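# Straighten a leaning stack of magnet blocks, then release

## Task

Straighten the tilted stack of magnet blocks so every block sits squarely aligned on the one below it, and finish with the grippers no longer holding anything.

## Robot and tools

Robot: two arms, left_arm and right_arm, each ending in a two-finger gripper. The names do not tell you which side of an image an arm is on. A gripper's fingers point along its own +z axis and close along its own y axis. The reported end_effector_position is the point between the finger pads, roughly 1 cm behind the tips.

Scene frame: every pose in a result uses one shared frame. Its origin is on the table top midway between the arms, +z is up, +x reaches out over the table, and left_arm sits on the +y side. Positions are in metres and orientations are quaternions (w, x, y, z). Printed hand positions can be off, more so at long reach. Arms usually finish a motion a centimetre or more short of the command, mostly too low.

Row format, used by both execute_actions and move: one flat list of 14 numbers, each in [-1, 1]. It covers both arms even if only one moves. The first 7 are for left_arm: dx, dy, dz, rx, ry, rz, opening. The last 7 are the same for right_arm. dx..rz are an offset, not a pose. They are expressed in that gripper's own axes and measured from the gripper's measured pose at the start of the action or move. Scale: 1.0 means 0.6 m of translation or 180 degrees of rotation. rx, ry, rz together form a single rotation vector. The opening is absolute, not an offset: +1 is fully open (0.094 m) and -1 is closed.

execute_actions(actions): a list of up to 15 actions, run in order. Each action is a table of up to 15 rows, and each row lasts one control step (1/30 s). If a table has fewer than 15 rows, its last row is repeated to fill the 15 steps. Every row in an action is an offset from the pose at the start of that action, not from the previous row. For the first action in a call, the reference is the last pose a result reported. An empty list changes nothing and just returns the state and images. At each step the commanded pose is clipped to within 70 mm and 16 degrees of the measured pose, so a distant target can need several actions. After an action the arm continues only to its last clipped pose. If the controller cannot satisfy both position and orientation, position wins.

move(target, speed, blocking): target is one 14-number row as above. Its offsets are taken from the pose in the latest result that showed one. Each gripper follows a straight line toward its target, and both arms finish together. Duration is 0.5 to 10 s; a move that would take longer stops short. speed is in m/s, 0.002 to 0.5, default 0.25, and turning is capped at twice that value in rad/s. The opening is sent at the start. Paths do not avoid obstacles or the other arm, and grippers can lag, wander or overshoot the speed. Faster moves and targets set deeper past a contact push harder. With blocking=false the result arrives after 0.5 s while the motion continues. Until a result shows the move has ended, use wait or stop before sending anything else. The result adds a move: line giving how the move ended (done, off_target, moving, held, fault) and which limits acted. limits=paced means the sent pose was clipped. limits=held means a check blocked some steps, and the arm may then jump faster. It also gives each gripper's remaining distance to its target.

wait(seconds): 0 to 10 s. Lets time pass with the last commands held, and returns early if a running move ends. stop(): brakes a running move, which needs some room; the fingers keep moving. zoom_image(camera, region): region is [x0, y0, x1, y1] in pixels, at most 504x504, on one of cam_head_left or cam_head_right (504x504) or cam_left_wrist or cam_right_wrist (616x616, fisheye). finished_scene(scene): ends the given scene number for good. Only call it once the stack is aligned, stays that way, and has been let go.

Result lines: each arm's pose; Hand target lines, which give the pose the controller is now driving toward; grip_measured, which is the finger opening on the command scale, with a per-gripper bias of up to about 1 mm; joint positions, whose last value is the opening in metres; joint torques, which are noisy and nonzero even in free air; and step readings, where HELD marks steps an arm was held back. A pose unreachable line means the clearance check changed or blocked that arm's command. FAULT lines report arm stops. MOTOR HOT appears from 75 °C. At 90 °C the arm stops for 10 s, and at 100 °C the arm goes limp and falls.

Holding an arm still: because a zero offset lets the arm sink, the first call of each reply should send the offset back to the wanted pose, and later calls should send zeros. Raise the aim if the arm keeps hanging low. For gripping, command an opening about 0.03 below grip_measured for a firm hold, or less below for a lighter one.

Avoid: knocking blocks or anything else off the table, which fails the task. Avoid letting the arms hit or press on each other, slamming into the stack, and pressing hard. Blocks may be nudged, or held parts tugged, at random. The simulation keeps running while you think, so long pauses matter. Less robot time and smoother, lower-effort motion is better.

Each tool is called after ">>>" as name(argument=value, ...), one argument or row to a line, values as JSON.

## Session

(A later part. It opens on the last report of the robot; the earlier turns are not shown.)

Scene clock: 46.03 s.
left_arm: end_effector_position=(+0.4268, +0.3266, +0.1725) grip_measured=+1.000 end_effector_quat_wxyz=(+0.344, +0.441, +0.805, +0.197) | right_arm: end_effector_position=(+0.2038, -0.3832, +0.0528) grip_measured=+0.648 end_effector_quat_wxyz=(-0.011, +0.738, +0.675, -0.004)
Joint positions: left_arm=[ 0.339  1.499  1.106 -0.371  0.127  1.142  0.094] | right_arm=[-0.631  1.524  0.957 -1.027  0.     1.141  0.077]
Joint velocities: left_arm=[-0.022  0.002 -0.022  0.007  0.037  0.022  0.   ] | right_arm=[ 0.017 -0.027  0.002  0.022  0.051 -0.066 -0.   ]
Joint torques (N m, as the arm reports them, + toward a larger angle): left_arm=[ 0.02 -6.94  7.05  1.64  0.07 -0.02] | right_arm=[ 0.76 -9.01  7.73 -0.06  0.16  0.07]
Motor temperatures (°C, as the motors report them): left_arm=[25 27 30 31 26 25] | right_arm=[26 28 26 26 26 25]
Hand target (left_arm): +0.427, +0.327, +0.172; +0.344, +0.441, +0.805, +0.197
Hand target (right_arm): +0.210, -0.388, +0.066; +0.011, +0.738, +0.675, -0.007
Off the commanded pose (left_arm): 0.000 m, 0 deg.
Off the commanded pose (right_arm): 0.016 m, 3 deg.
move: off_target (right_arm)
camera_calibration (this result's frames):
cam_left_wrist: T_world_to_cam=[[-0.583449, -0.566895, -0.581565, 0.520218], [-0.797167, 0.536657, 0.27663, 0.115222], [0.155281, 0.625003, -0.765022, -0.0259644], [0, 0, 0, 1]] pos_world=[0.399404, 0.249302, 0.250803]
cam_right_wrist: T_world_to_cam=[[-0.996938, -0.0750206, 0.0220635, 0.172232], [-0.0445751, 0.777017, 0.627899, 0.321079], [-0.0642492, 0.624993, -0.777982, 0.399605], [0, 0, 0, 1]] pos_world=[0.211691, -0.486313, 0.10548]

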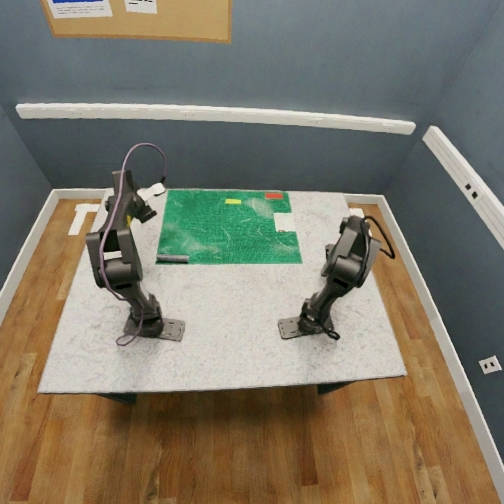

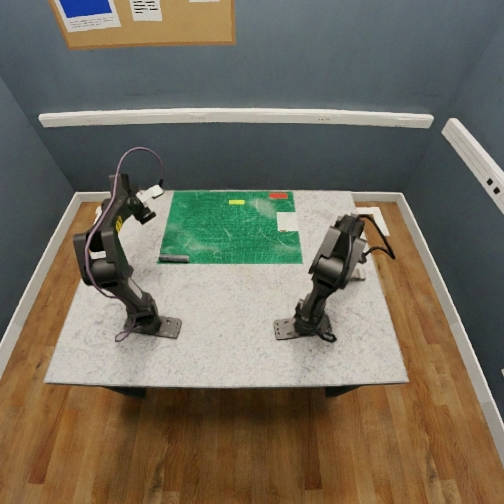

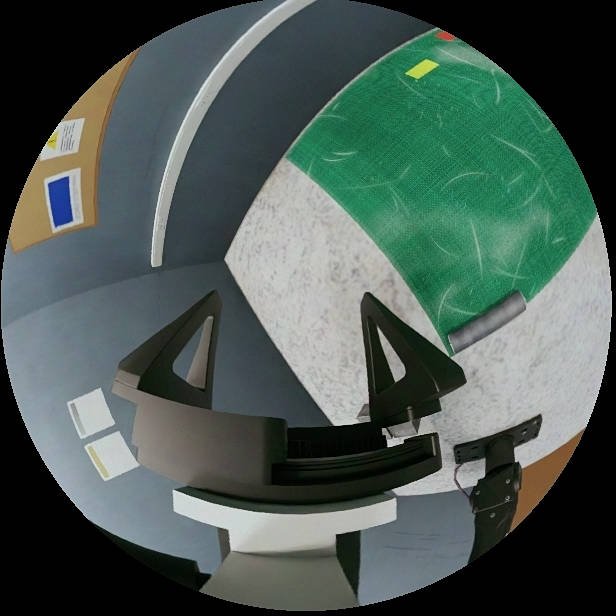

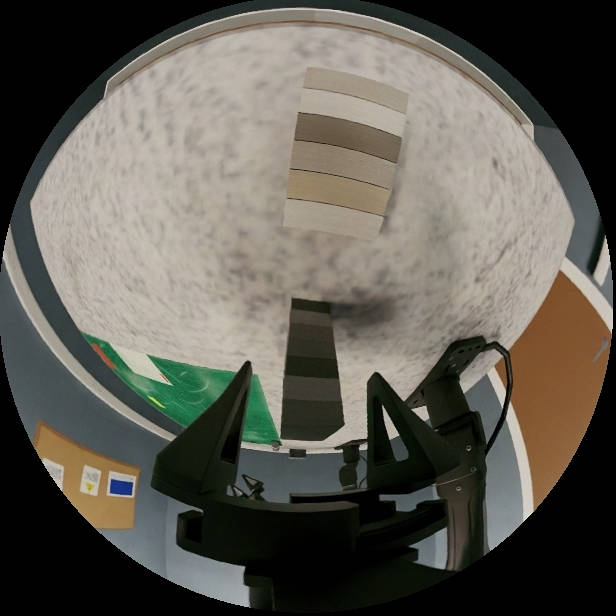

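>>> execute_actions(
  actions=[
    [[0,0,0,0,0,0,1,-0.002,0.0043,0,-0.0032,-0.0015,0,0.5],[0,0,0,0,0,0,1,-0.004,0.0087,0,-0.0064,-0.003,0,0.35],[0,0,0,0,0,0,1,-0.0059,0.013,0,-0.0096,-0.0044,0,0.2],[0,0,0,0,0,0,1,-0.0059,0.013,0,-0.0096,-0.0044,0,0.05],[0,0,0,0,0,0,1,-0.0059,0.013,0,-0.0096,-0.0044,0,-0.08],[0,0,0,0,0,0,1,-0.0059,0.013,0,-0.0096,-0.0044,0,-0.17],[0,0,0,0,0,0,1,-0.0059,0.013,0,-0.0096,-0.0044,0,-0.23],[0,0,0,0,0,0,1,-0.0059,0.013,0,-0.0096,-0.0044,0,-0.27],[0,0,0,0,0,0,1,-0.0059,0.013,0,-0.0096,-0.0044,0,-0.3],[0,0,0,0,0,0,1,-0.0059,0.013,0,-0.0096,-0.0044,0,-0.32],[0,0,0,0,0,0,1,-0.0059,0.013,0,-0.0096,-0.0044,0,-0.34],[0,0,0,0,0,0,1,-0.0059,0.013,0,-0.0096,-0.0044,0,-0.36],[0,0,0,0,0,0,1,-0.0059,0.013,0,-0.0096,-0.0044,0,-0.375],[0,0,0,0,0,0,1,-0.0059,0.013,0,-0.0096,-0.0044,0,-0.39],[0,0,0,0,0,0,1,-0.0059,0.013,0,-0.0096,-0.0044,0,-0.405]],
    [[0,0,0,0,0,0,1,0,0,0,0,0,0,-0.42],[0,0,0,0,0,0,1,0,0,0,0,0,0,-0.435],[0,0,0,0,0,0,1,0,0,0,0,0,0,-0.45],[0,0,0,0,0,0,1,0,0,0,0,0,0,-0.465],[0,0,0,0,0,0,1,0,0,0,0,0,0,-0.49],[0,0,0,0,0,0,1,0,0,0,0,0,0,-0.52]],
  ],
)

Scene clock: 48.47 s.
left_arm: end_effector_position=(+0.4268, +0.3266, +0.1725) grip_measured=+1.000 end_effector_quat_wxyz=(+0.344, +0.441, +0.805, +0.197) | right_arm: end_effector_position=(+0.2087, -0.3852, +0.0528) grip_measured=-0.460 end_effector_quat_wxyz=(-0.002, +0.739, +0.674, +0.002)
Joint positions: left_arm=[ 0.339  1.499  1.106 -0.371  0.127  1.142  0.094] | right_arm=[-0.631  1.524  0.957 -1.006 -0.004  1.144  0.025]
Joint velocities: left_arm=[ 0.007  0.027  0.002 -0.007  0.022  0.007  0.   ] | right_arm=[ 0.027 -0.012  0.017  0.022 -0.066 -0.051 -0.   ]
Joint torques (N m, as the arm reports them, + toward a larger angle): left_arm=[ 0.03 -6.95  7.04  1.63  0.07 -0.02] | right_arm=[ 0.17 -6.95  5.57  0.14  0.01 -0.01]
Motor temperatures (°C, as the motors report them): left_arm=[25 27 30 31 26 25] | right_arm=[26 28 27 26 26 25]
Hand target (left_arm): +0.427, +0.327, +0.172; +0.344, +0.441, +0.805, +0.197
Hand target (right_arm): +0.208, -0.385, +0.053; -0.003, +0.739, +0.674, +0.000
Off the commanded pose (left_arm): 0.000 m, 0 deg.
Off the commanded pose (right_arm): 0.001 m, 0 deg.
Step readings (end_effector_position; steps 1 to 15: 1st action; 16 to 30: 2nd action):
0: left_arm (+0.4268, +0.3266, +0.1725) | right_arm (+0.2037, -0.3832, +0.0528)
1: left_arm (+0.4268, +0.3266, +0.1725) | right_arm (+0.2037, -0.3832, +0.0528)
2: left_arm (+0.4268, +0.3266, +0.1725) | right_arm (+0.2038, -0.3832, +0.0528)
4: left_arm (+0.4268, +0.3266, +0.1725) | right_arm (+0.2049, -0.3837, +0.0528)
8: left_arm (+0.4268, +0.3266, +0.1725) | right_arm (+0.2067, -0.3846, +0.0528)
15: left_arm (+0.4268, +0.3266, +0.1725) | right_arm (+0.2079, -0.3851, +0.0528)
16: left_arm (+0.4268, +0.3266, +0.1725) | right_arm (+0.2080, -0.3851, +0.0528)
17: left_arm (+0.4268, +0.3266, +0.1725) | right_arm (+0.2084, -0.3851, +0.0528)
19: left_arm (+0.4268, +0.3266, +0.1725) | right_arm (+0.2086, -0.3851, +0.0528)
23: left_arm (+0.4268, +0.3266, +0.1725) | right_arm (+0.2087, -0.3852, +0.0528)
30: end_effector_position above
camera_calibration (this result's frames):
cam_left_wrist: T_world_to_cam=[[-0.583449, -0.566895, -0.581565, 0.520218], [-0.797167, 0.536657, 0.27663, 0.115222], [0.155281, 0.625003, -0.765022, -0.0259644], [0, 0, 0, 1]] pos_world=[0.399404, 0.249302, 0.250803]
cam_right_wrist: T_world_to_cam=[[-0.997386, -0.0722208, 0.00234598, 0.179184], [-0.0551192, 0.781401, 0.62159, 0.327071], [-0.0467249, 0.619836, -0.783339, 0.395716], [0, 0, 0, 1]] pos_world=[0.215234, -0.487911, 0.106256]

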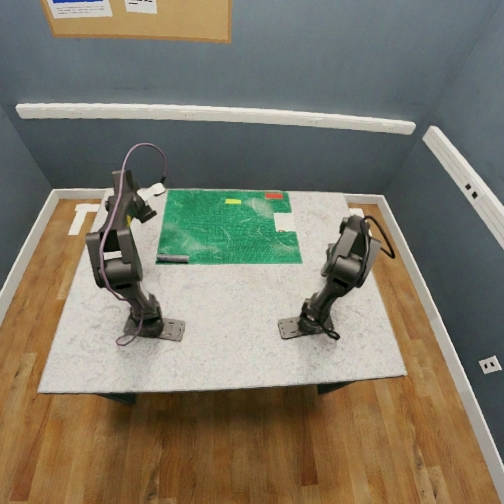

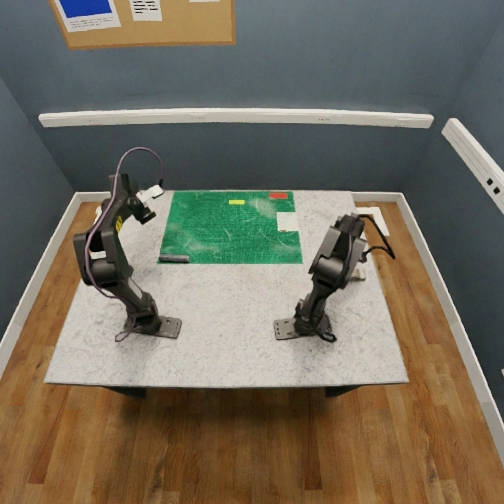

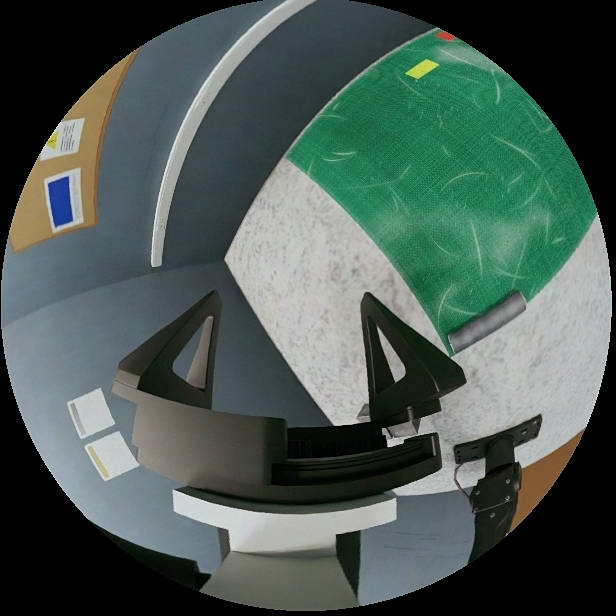

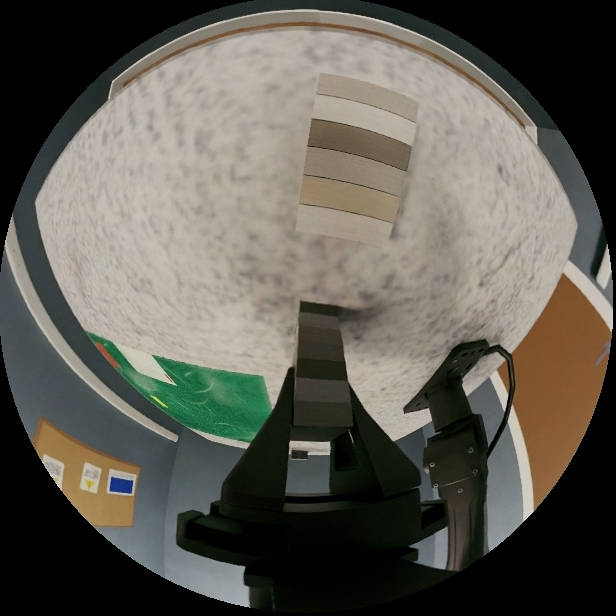

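>>> execute_actions(
  actions=[],
)

Scene clock: 49.07 s.
left_arm: end_effector_position=(+0.4268, +0.3266, +0.1725) grip_measured=+1.000 end_effector_quat_wxyz=(+0.344, +0.441, +0.805, +0.197) | right_arm: end_effector_position=(+0.2087, -0.3852, +0.0528) grip_measured=-0.460 end_effector_quat_wxyz=(-0.002, +0.739, +0.674, +0.002)
Joint positions: left_arm=[ 0.339  1.499  1.106 -0.371  0.127  1.142  0.094] | right_arm=[-0.631  1.524  0.957 -1.006 -0.004  1.144  0.025]
Joint velocities: left_arm=[-0.012  0.007 -0.002 -0.022 -0.007 -0.081  0.   ] | right_arm=[-0.007 -0.007 -0.002  0.007 -0.037  0.022 -0.   ]
Joint torques (N m, as the arm reports them, + toward a larger angle): left_arm=[ 0.03 -6.93  7.06  1.63  0.08 -0.02] | right_arm=[ 0.06 -6.8   5.54  0.14  0.03 -0.02]
Motor temperatures (°C, as the motors report them): left_arm=[25 27 30 31 26 25] | right_arm=[26 28 27 26 26 25]
Hand target (left_arm): +0.427, +0.327, +0.172; +0.344, +0.441, +0.805, +0.197
Hand target (right_arm): +0.208, -0.385, +0.053; -0.003, +0.739, +0.674, +0.000
Off the commanded pose (left_arm): 0.000 m, 0 deg.
Off the commanded pose (right_arm): 0.001 m, 0 deg.
camera_calibration (this result's frames):
cam_left_wrist: T_world_to_cam=[[-0.583449, -0.566895, -0.581565, 0.520218], [-0.797167, 0.536657, 0.27663, 0.115222], [0.155281, 0.625003, -0.765022, -0.0259644], [0, 0, 0, 1]] pos_world=[0.399404, 0.249302, 0.250803]
cam_right_wrist: T_world_to_cam=[[-0.997386, -0.0722208, 0.00234598, 0.179184], [-0.0551192, 0.781401, 0.62159, 0.327071], [-0.0467249, 0.619836, -0.783339, 0.395716], [0, 0, 0, 1]] pos_world=[0.215234, -0.487911, 0.106256]

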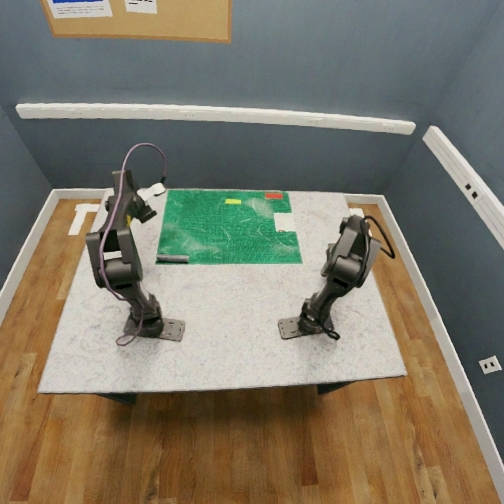

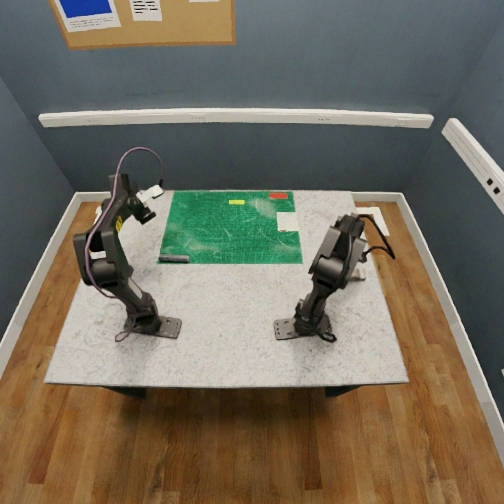

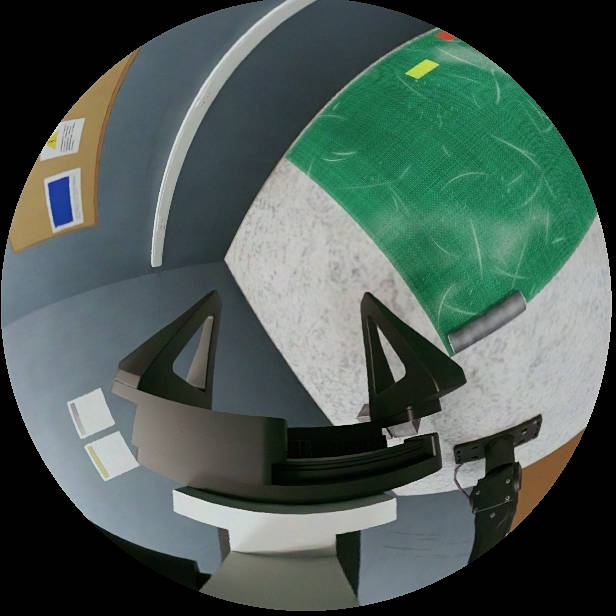

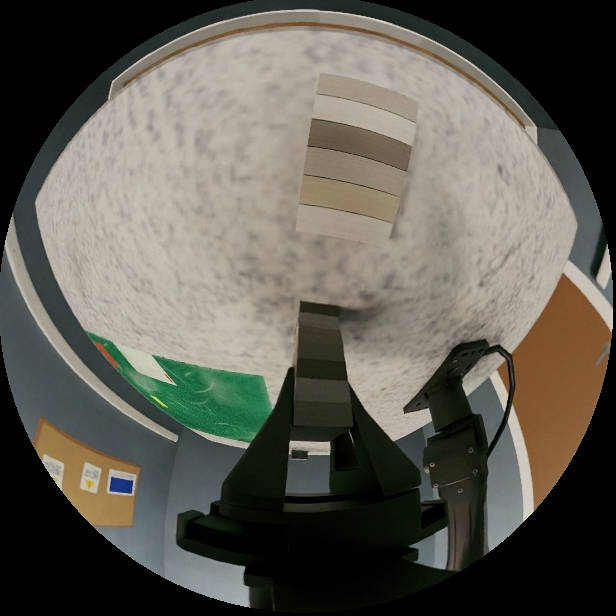

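>>> zoom_image(
  camera="cam_right_wrist",
  region=[260, 280, 390, 440],
)

Region (260, 280, 390, 440) of cam_right_wrist's 616x616 image, scaled by 3.150, with more detail than that image has; it fills the left 410 columns of this view, and the rest is white.

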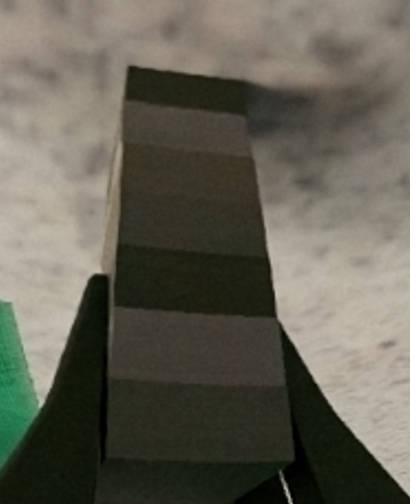

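>>> zoom_image(
  camera="cam_right_wrist",
  region=[285, 295, 355, 365],
)

Region (285, 295, 355, 365) of cam_right_wrist's 616x616 image, scaled by 7.200, with more detail than that image has.

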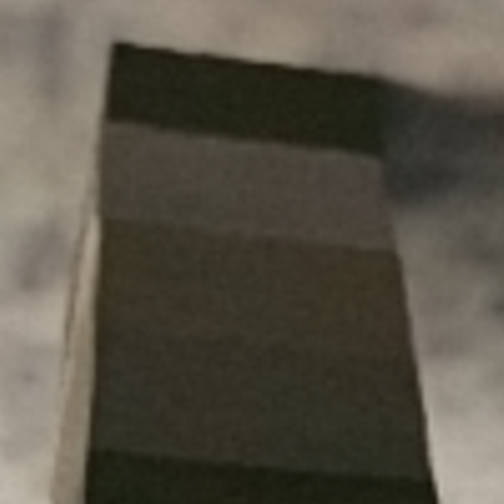

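>>> execute_actions(
  actions=[
    [[0,0,0,0,0,0,1,0,0,0,0,0,0,-0.47],[0,0,0,0,0,0,1,0,0,0,0,0,0,-0.44],[0,0,0,0,0,0,1,0,0,0,0,0,0,-0.40],[0,0,0,0,0,0,1,0,0,0,0,0,0,-0.3],[0,0,0,0,0,0,1,0,0,0,0,0,0,-0.2],[0,0,0,0,0,0,1,0,0,0,0,0,0,-0.1],[0,0,0,0,0,0,1,0,0,0,0,0,0,0.0],[0,0,0,0,0,0,1,0,0,0,0,0,0,0.1],[0,0,0,0,0,0,1,0,0,0,0,0,0,0.2],[0,0,0,0,0,0,1,0,0,0,0,0,0,0.3],[0,0,0,0,0,0,1,0,0,0,0,0,0,0.4]],
  ],
)

>>> move(
  target=[0,0,0,0,0,0,1,0,0,-0.12,0,0,0,0.6],
  speed=0.12,
)

Scene clock: 50.47 s.
left_arm: end_effector_position=(+0.4268, +0.3266, +0.1725) grip_measured=+1.000 end_effector_quat_wxyz=(+0.344, +0.441, +0.805, +0.197) | right_arm: end_effector_position=(+0.2088, -0.3849, +0.0528) grip_measured=+0.398 end_effector_quat_wxyz=(-0.002, +0.739, +0.674, +0.002)
Joint positions: left_arm=[ 0.339  1.499  1.106 -0.371  0.127  1.142  0.094] | right_arm=[-0.631  1.524  0.957 -1.006 -0.006  1.144  0.066]
Joint velocities: left_arm=[ 0.002 -0.017 -0.007 -0.037  0.051 -0.051  0.   ] | right_arm=[ 0.007 -0.012 -0.007  0.007 -0.051 -0.051  0.   ]
Joint torques (N m, as the arm reports them, + toward a larger angle): left_arm=[ 0.02 -6.95  7.08  1.64  0.08 -0.03] | right_arm=[ 0.04 -6.84  5.69  0.16  0.01 -0.01]
Motor temperatures (°C, as the motors report them): left_arm=[25 27 30 32 26 25] | right_arm=[26 28 27 26 26 25]
Hand target (left_arm): +0.427, +0.327, +0.172; +0.344, +0.441, +0.805, +0.197
Hand target (right_arm): +0.209, -0.385, +0.053; -0.002, +0.739, +0.674, +0.002
Off the commanded pose (left_arm): 0.000 m, 0 deg.
Off the commanded pose (right_arm): 0.000 m, 0 deg.
Step readings (end_effector_position):
0: left_arm (+0.4268, +0.3266, +0.1725) | right_arm (+0.2087, -0.3852, +0.0528)
1: left_arm (+0.4268, +0.3266, +0.1725) | right_arm (+0.2087, -0.3852, +0.0528)
2: left_arm (+0.4268, +0.3266, +0.1725) | right_arm (+0.2087, -0.3851, +0.0528)
4: left_arm (+0.4268, +0.3266, +0.1725) | right_arm (+0.2088, -0.3850, +0.0528)
8: left_arm (+0.4268, +0.3266, +0.1725) | right_arm (+0.2088, -0.3850, +0.0528)
15: end_effector_position above
camera_calibration (this result's frames):
cam_left_wrist: T_world_to_cam=[[-0.583449, -0.566895, -0.581565, 0.520218], [-0.797167, 0.536657, 0.27663, 0.115222], [0.155281, 0.625003, -0.765022, -0.0259644], [0, 0, 0, 1]] pos_world=[0.399404, 0.249302, 0.250803]
cam_right_wrist: T_world_to_cam=[[-0.997388, -0.0722196, 0.00149484, 0.179382], [-0.0555875, 0.780577, 0.622583, 0.326621], [-0.0461295, 0.620873, -0.782553, 0.39581], [0, 0, 0, 1]] pos_world=[0.215328, -0.487746, 0.106126]

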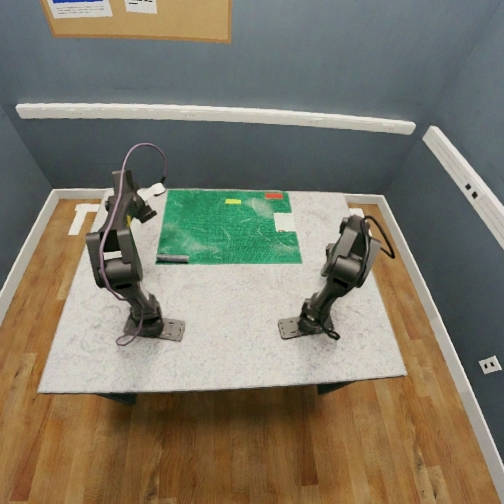

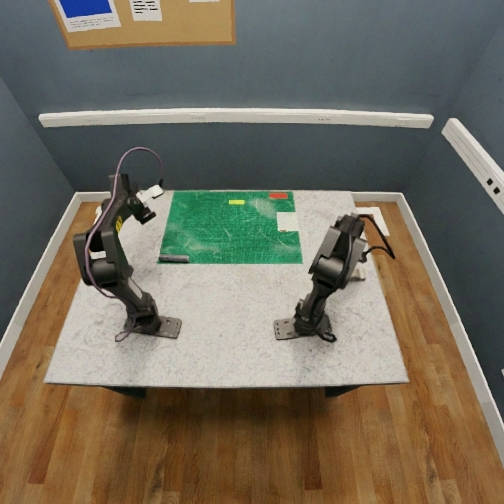

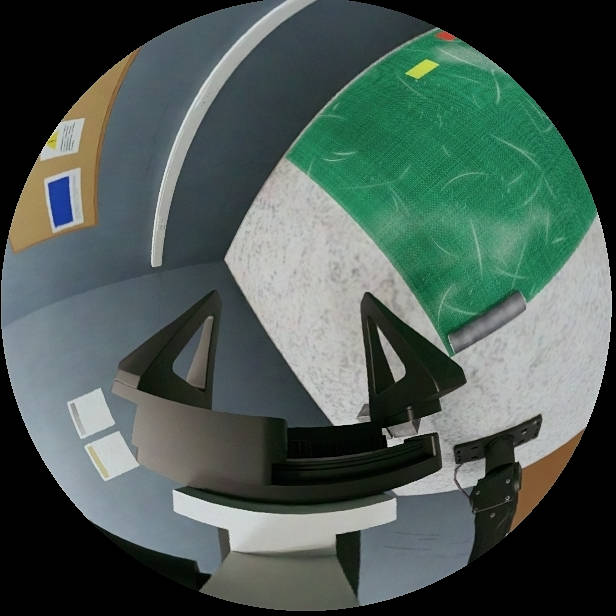

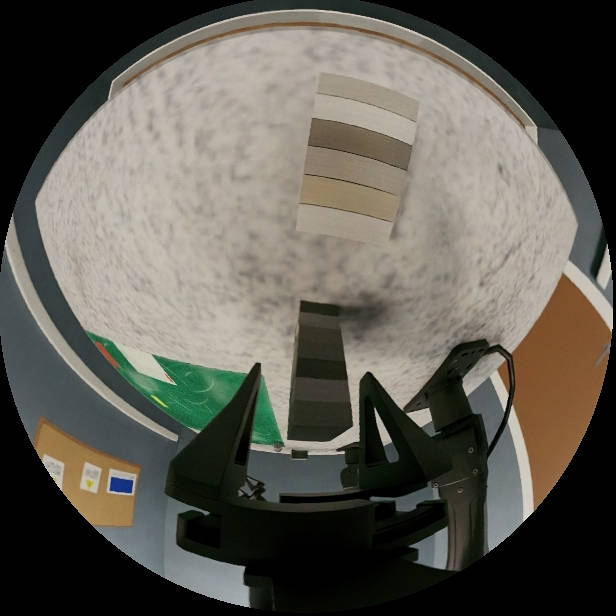

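Scene clock: 51.70 s.
left_arm: end_effector_position=(+0.4268, +0.3266, +0.1725) grip_measured=+1.000 end_effector_quat_wxyz=(+0.344, +0.441, +0.805, +0.197) | right_arm: end_effector_position=(+0.2053, -0.3825, +0.1126) grip_measured=+0.598 end_effector_quat_wxyz=(-0.018, +0.739, +0.674, -0.002)
Joint positions: left_arm=[ 0.339  1.499  1.106 -0.371  0.127  1.142  0.094] | right_arm=[-0.631  1.493  1.169 -1.284 -0.007  1.144  0.075]
Joint velocities: left_arm=[-0.002 -0.007  0.007  0.037  0.037 -0.007  0.   ] | right_arm=[-0.002 -0.027  0.002 -0.022 -0.007  0.022 -0.   ]
Joint torques (N m, as the arm reports them, + toward a larger angle): left_arm=[ 0.03 -6.93  7.05  1.64  0.07 -0.02] | right_arm=[-0.39 -8.63  7.67 -0.09  0.03 -0.06]
Motor temperatures (°C, as the motors report them): left_arm=[25 27 30 32 26 25] | right_arm=[26 29 27 26 26 25]
Hand target (left_arm): +0.427, +0.327, +0.172; +0.344, +0.441, +0.805, +0.197
Hand target (right_arm): +0.208, -0.386, +0.124; -0.002, +0.739, +0.674, +0.002
Off the commanded pose (left_arm): 0.000 m, 0 deg.
Off the commanded pose (right_arm): 0.013 m, 2 deg.
move: off_target (right_arm)
camera_calibration (this result's frames):
cam_left_wrist: T_world_to_cam=[[-0.583449, -0.566895, -0.581565, 0.520218], [-0.797167, 0.536657, 0.27663, 0.115222], [0.155281, 0.625003, -0.765022, -0.0259644], [0, 0, 0, 1]] pos_world=[0.399404, 0.249302, 0.250803]
cam_right_wrist: T_world_to_cam=[[-0.996961, -0.0724612, 0.0286043, 0.17272], [-0.0375735, 0.76891, 0.638252, 0.277396], [-0.0682426, 0.635238, -0.769296, 0.449486], [0, 0, 0, 1]] pos_world=[0.213292, -0.486307, 0.163798]

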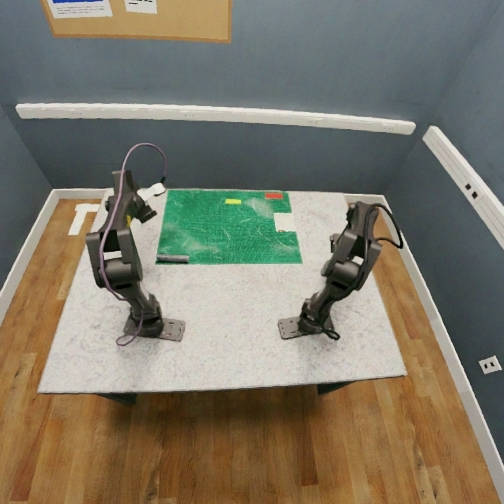

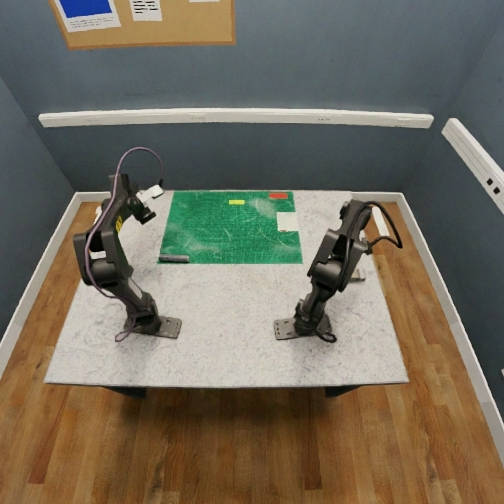

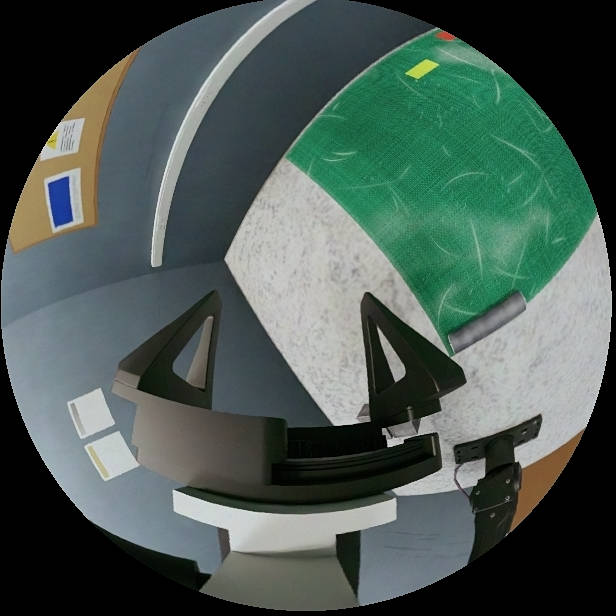

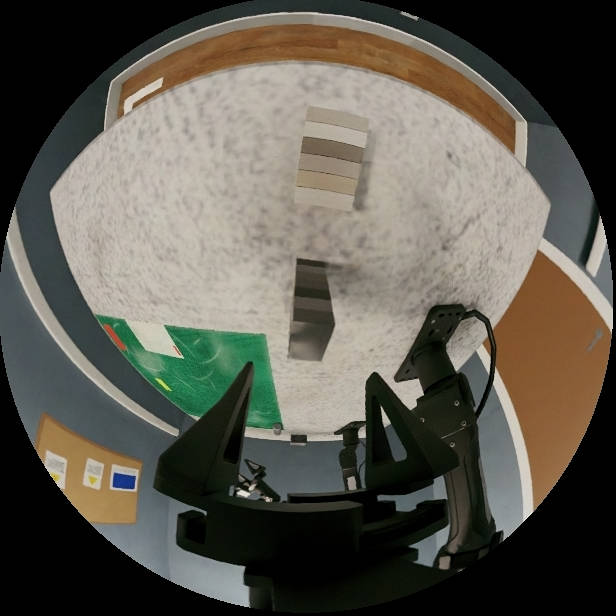

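>>> zoom_image(
  camera="cam_right_wrist",
  region=[265, 250, 365, 370],
)

Region (265, 250, 365, 370) of cam_right_wrist's 616x616 image, scaled by 4.200, with more detail than that image has.

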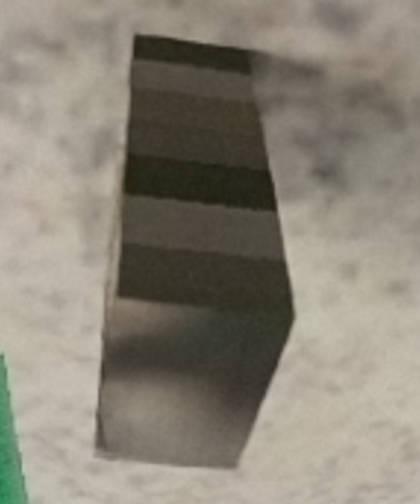

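The stack is neat and the gripper is clear.

>>> finished_scene(
  scene=2,
)

The scene is finished: the task was done.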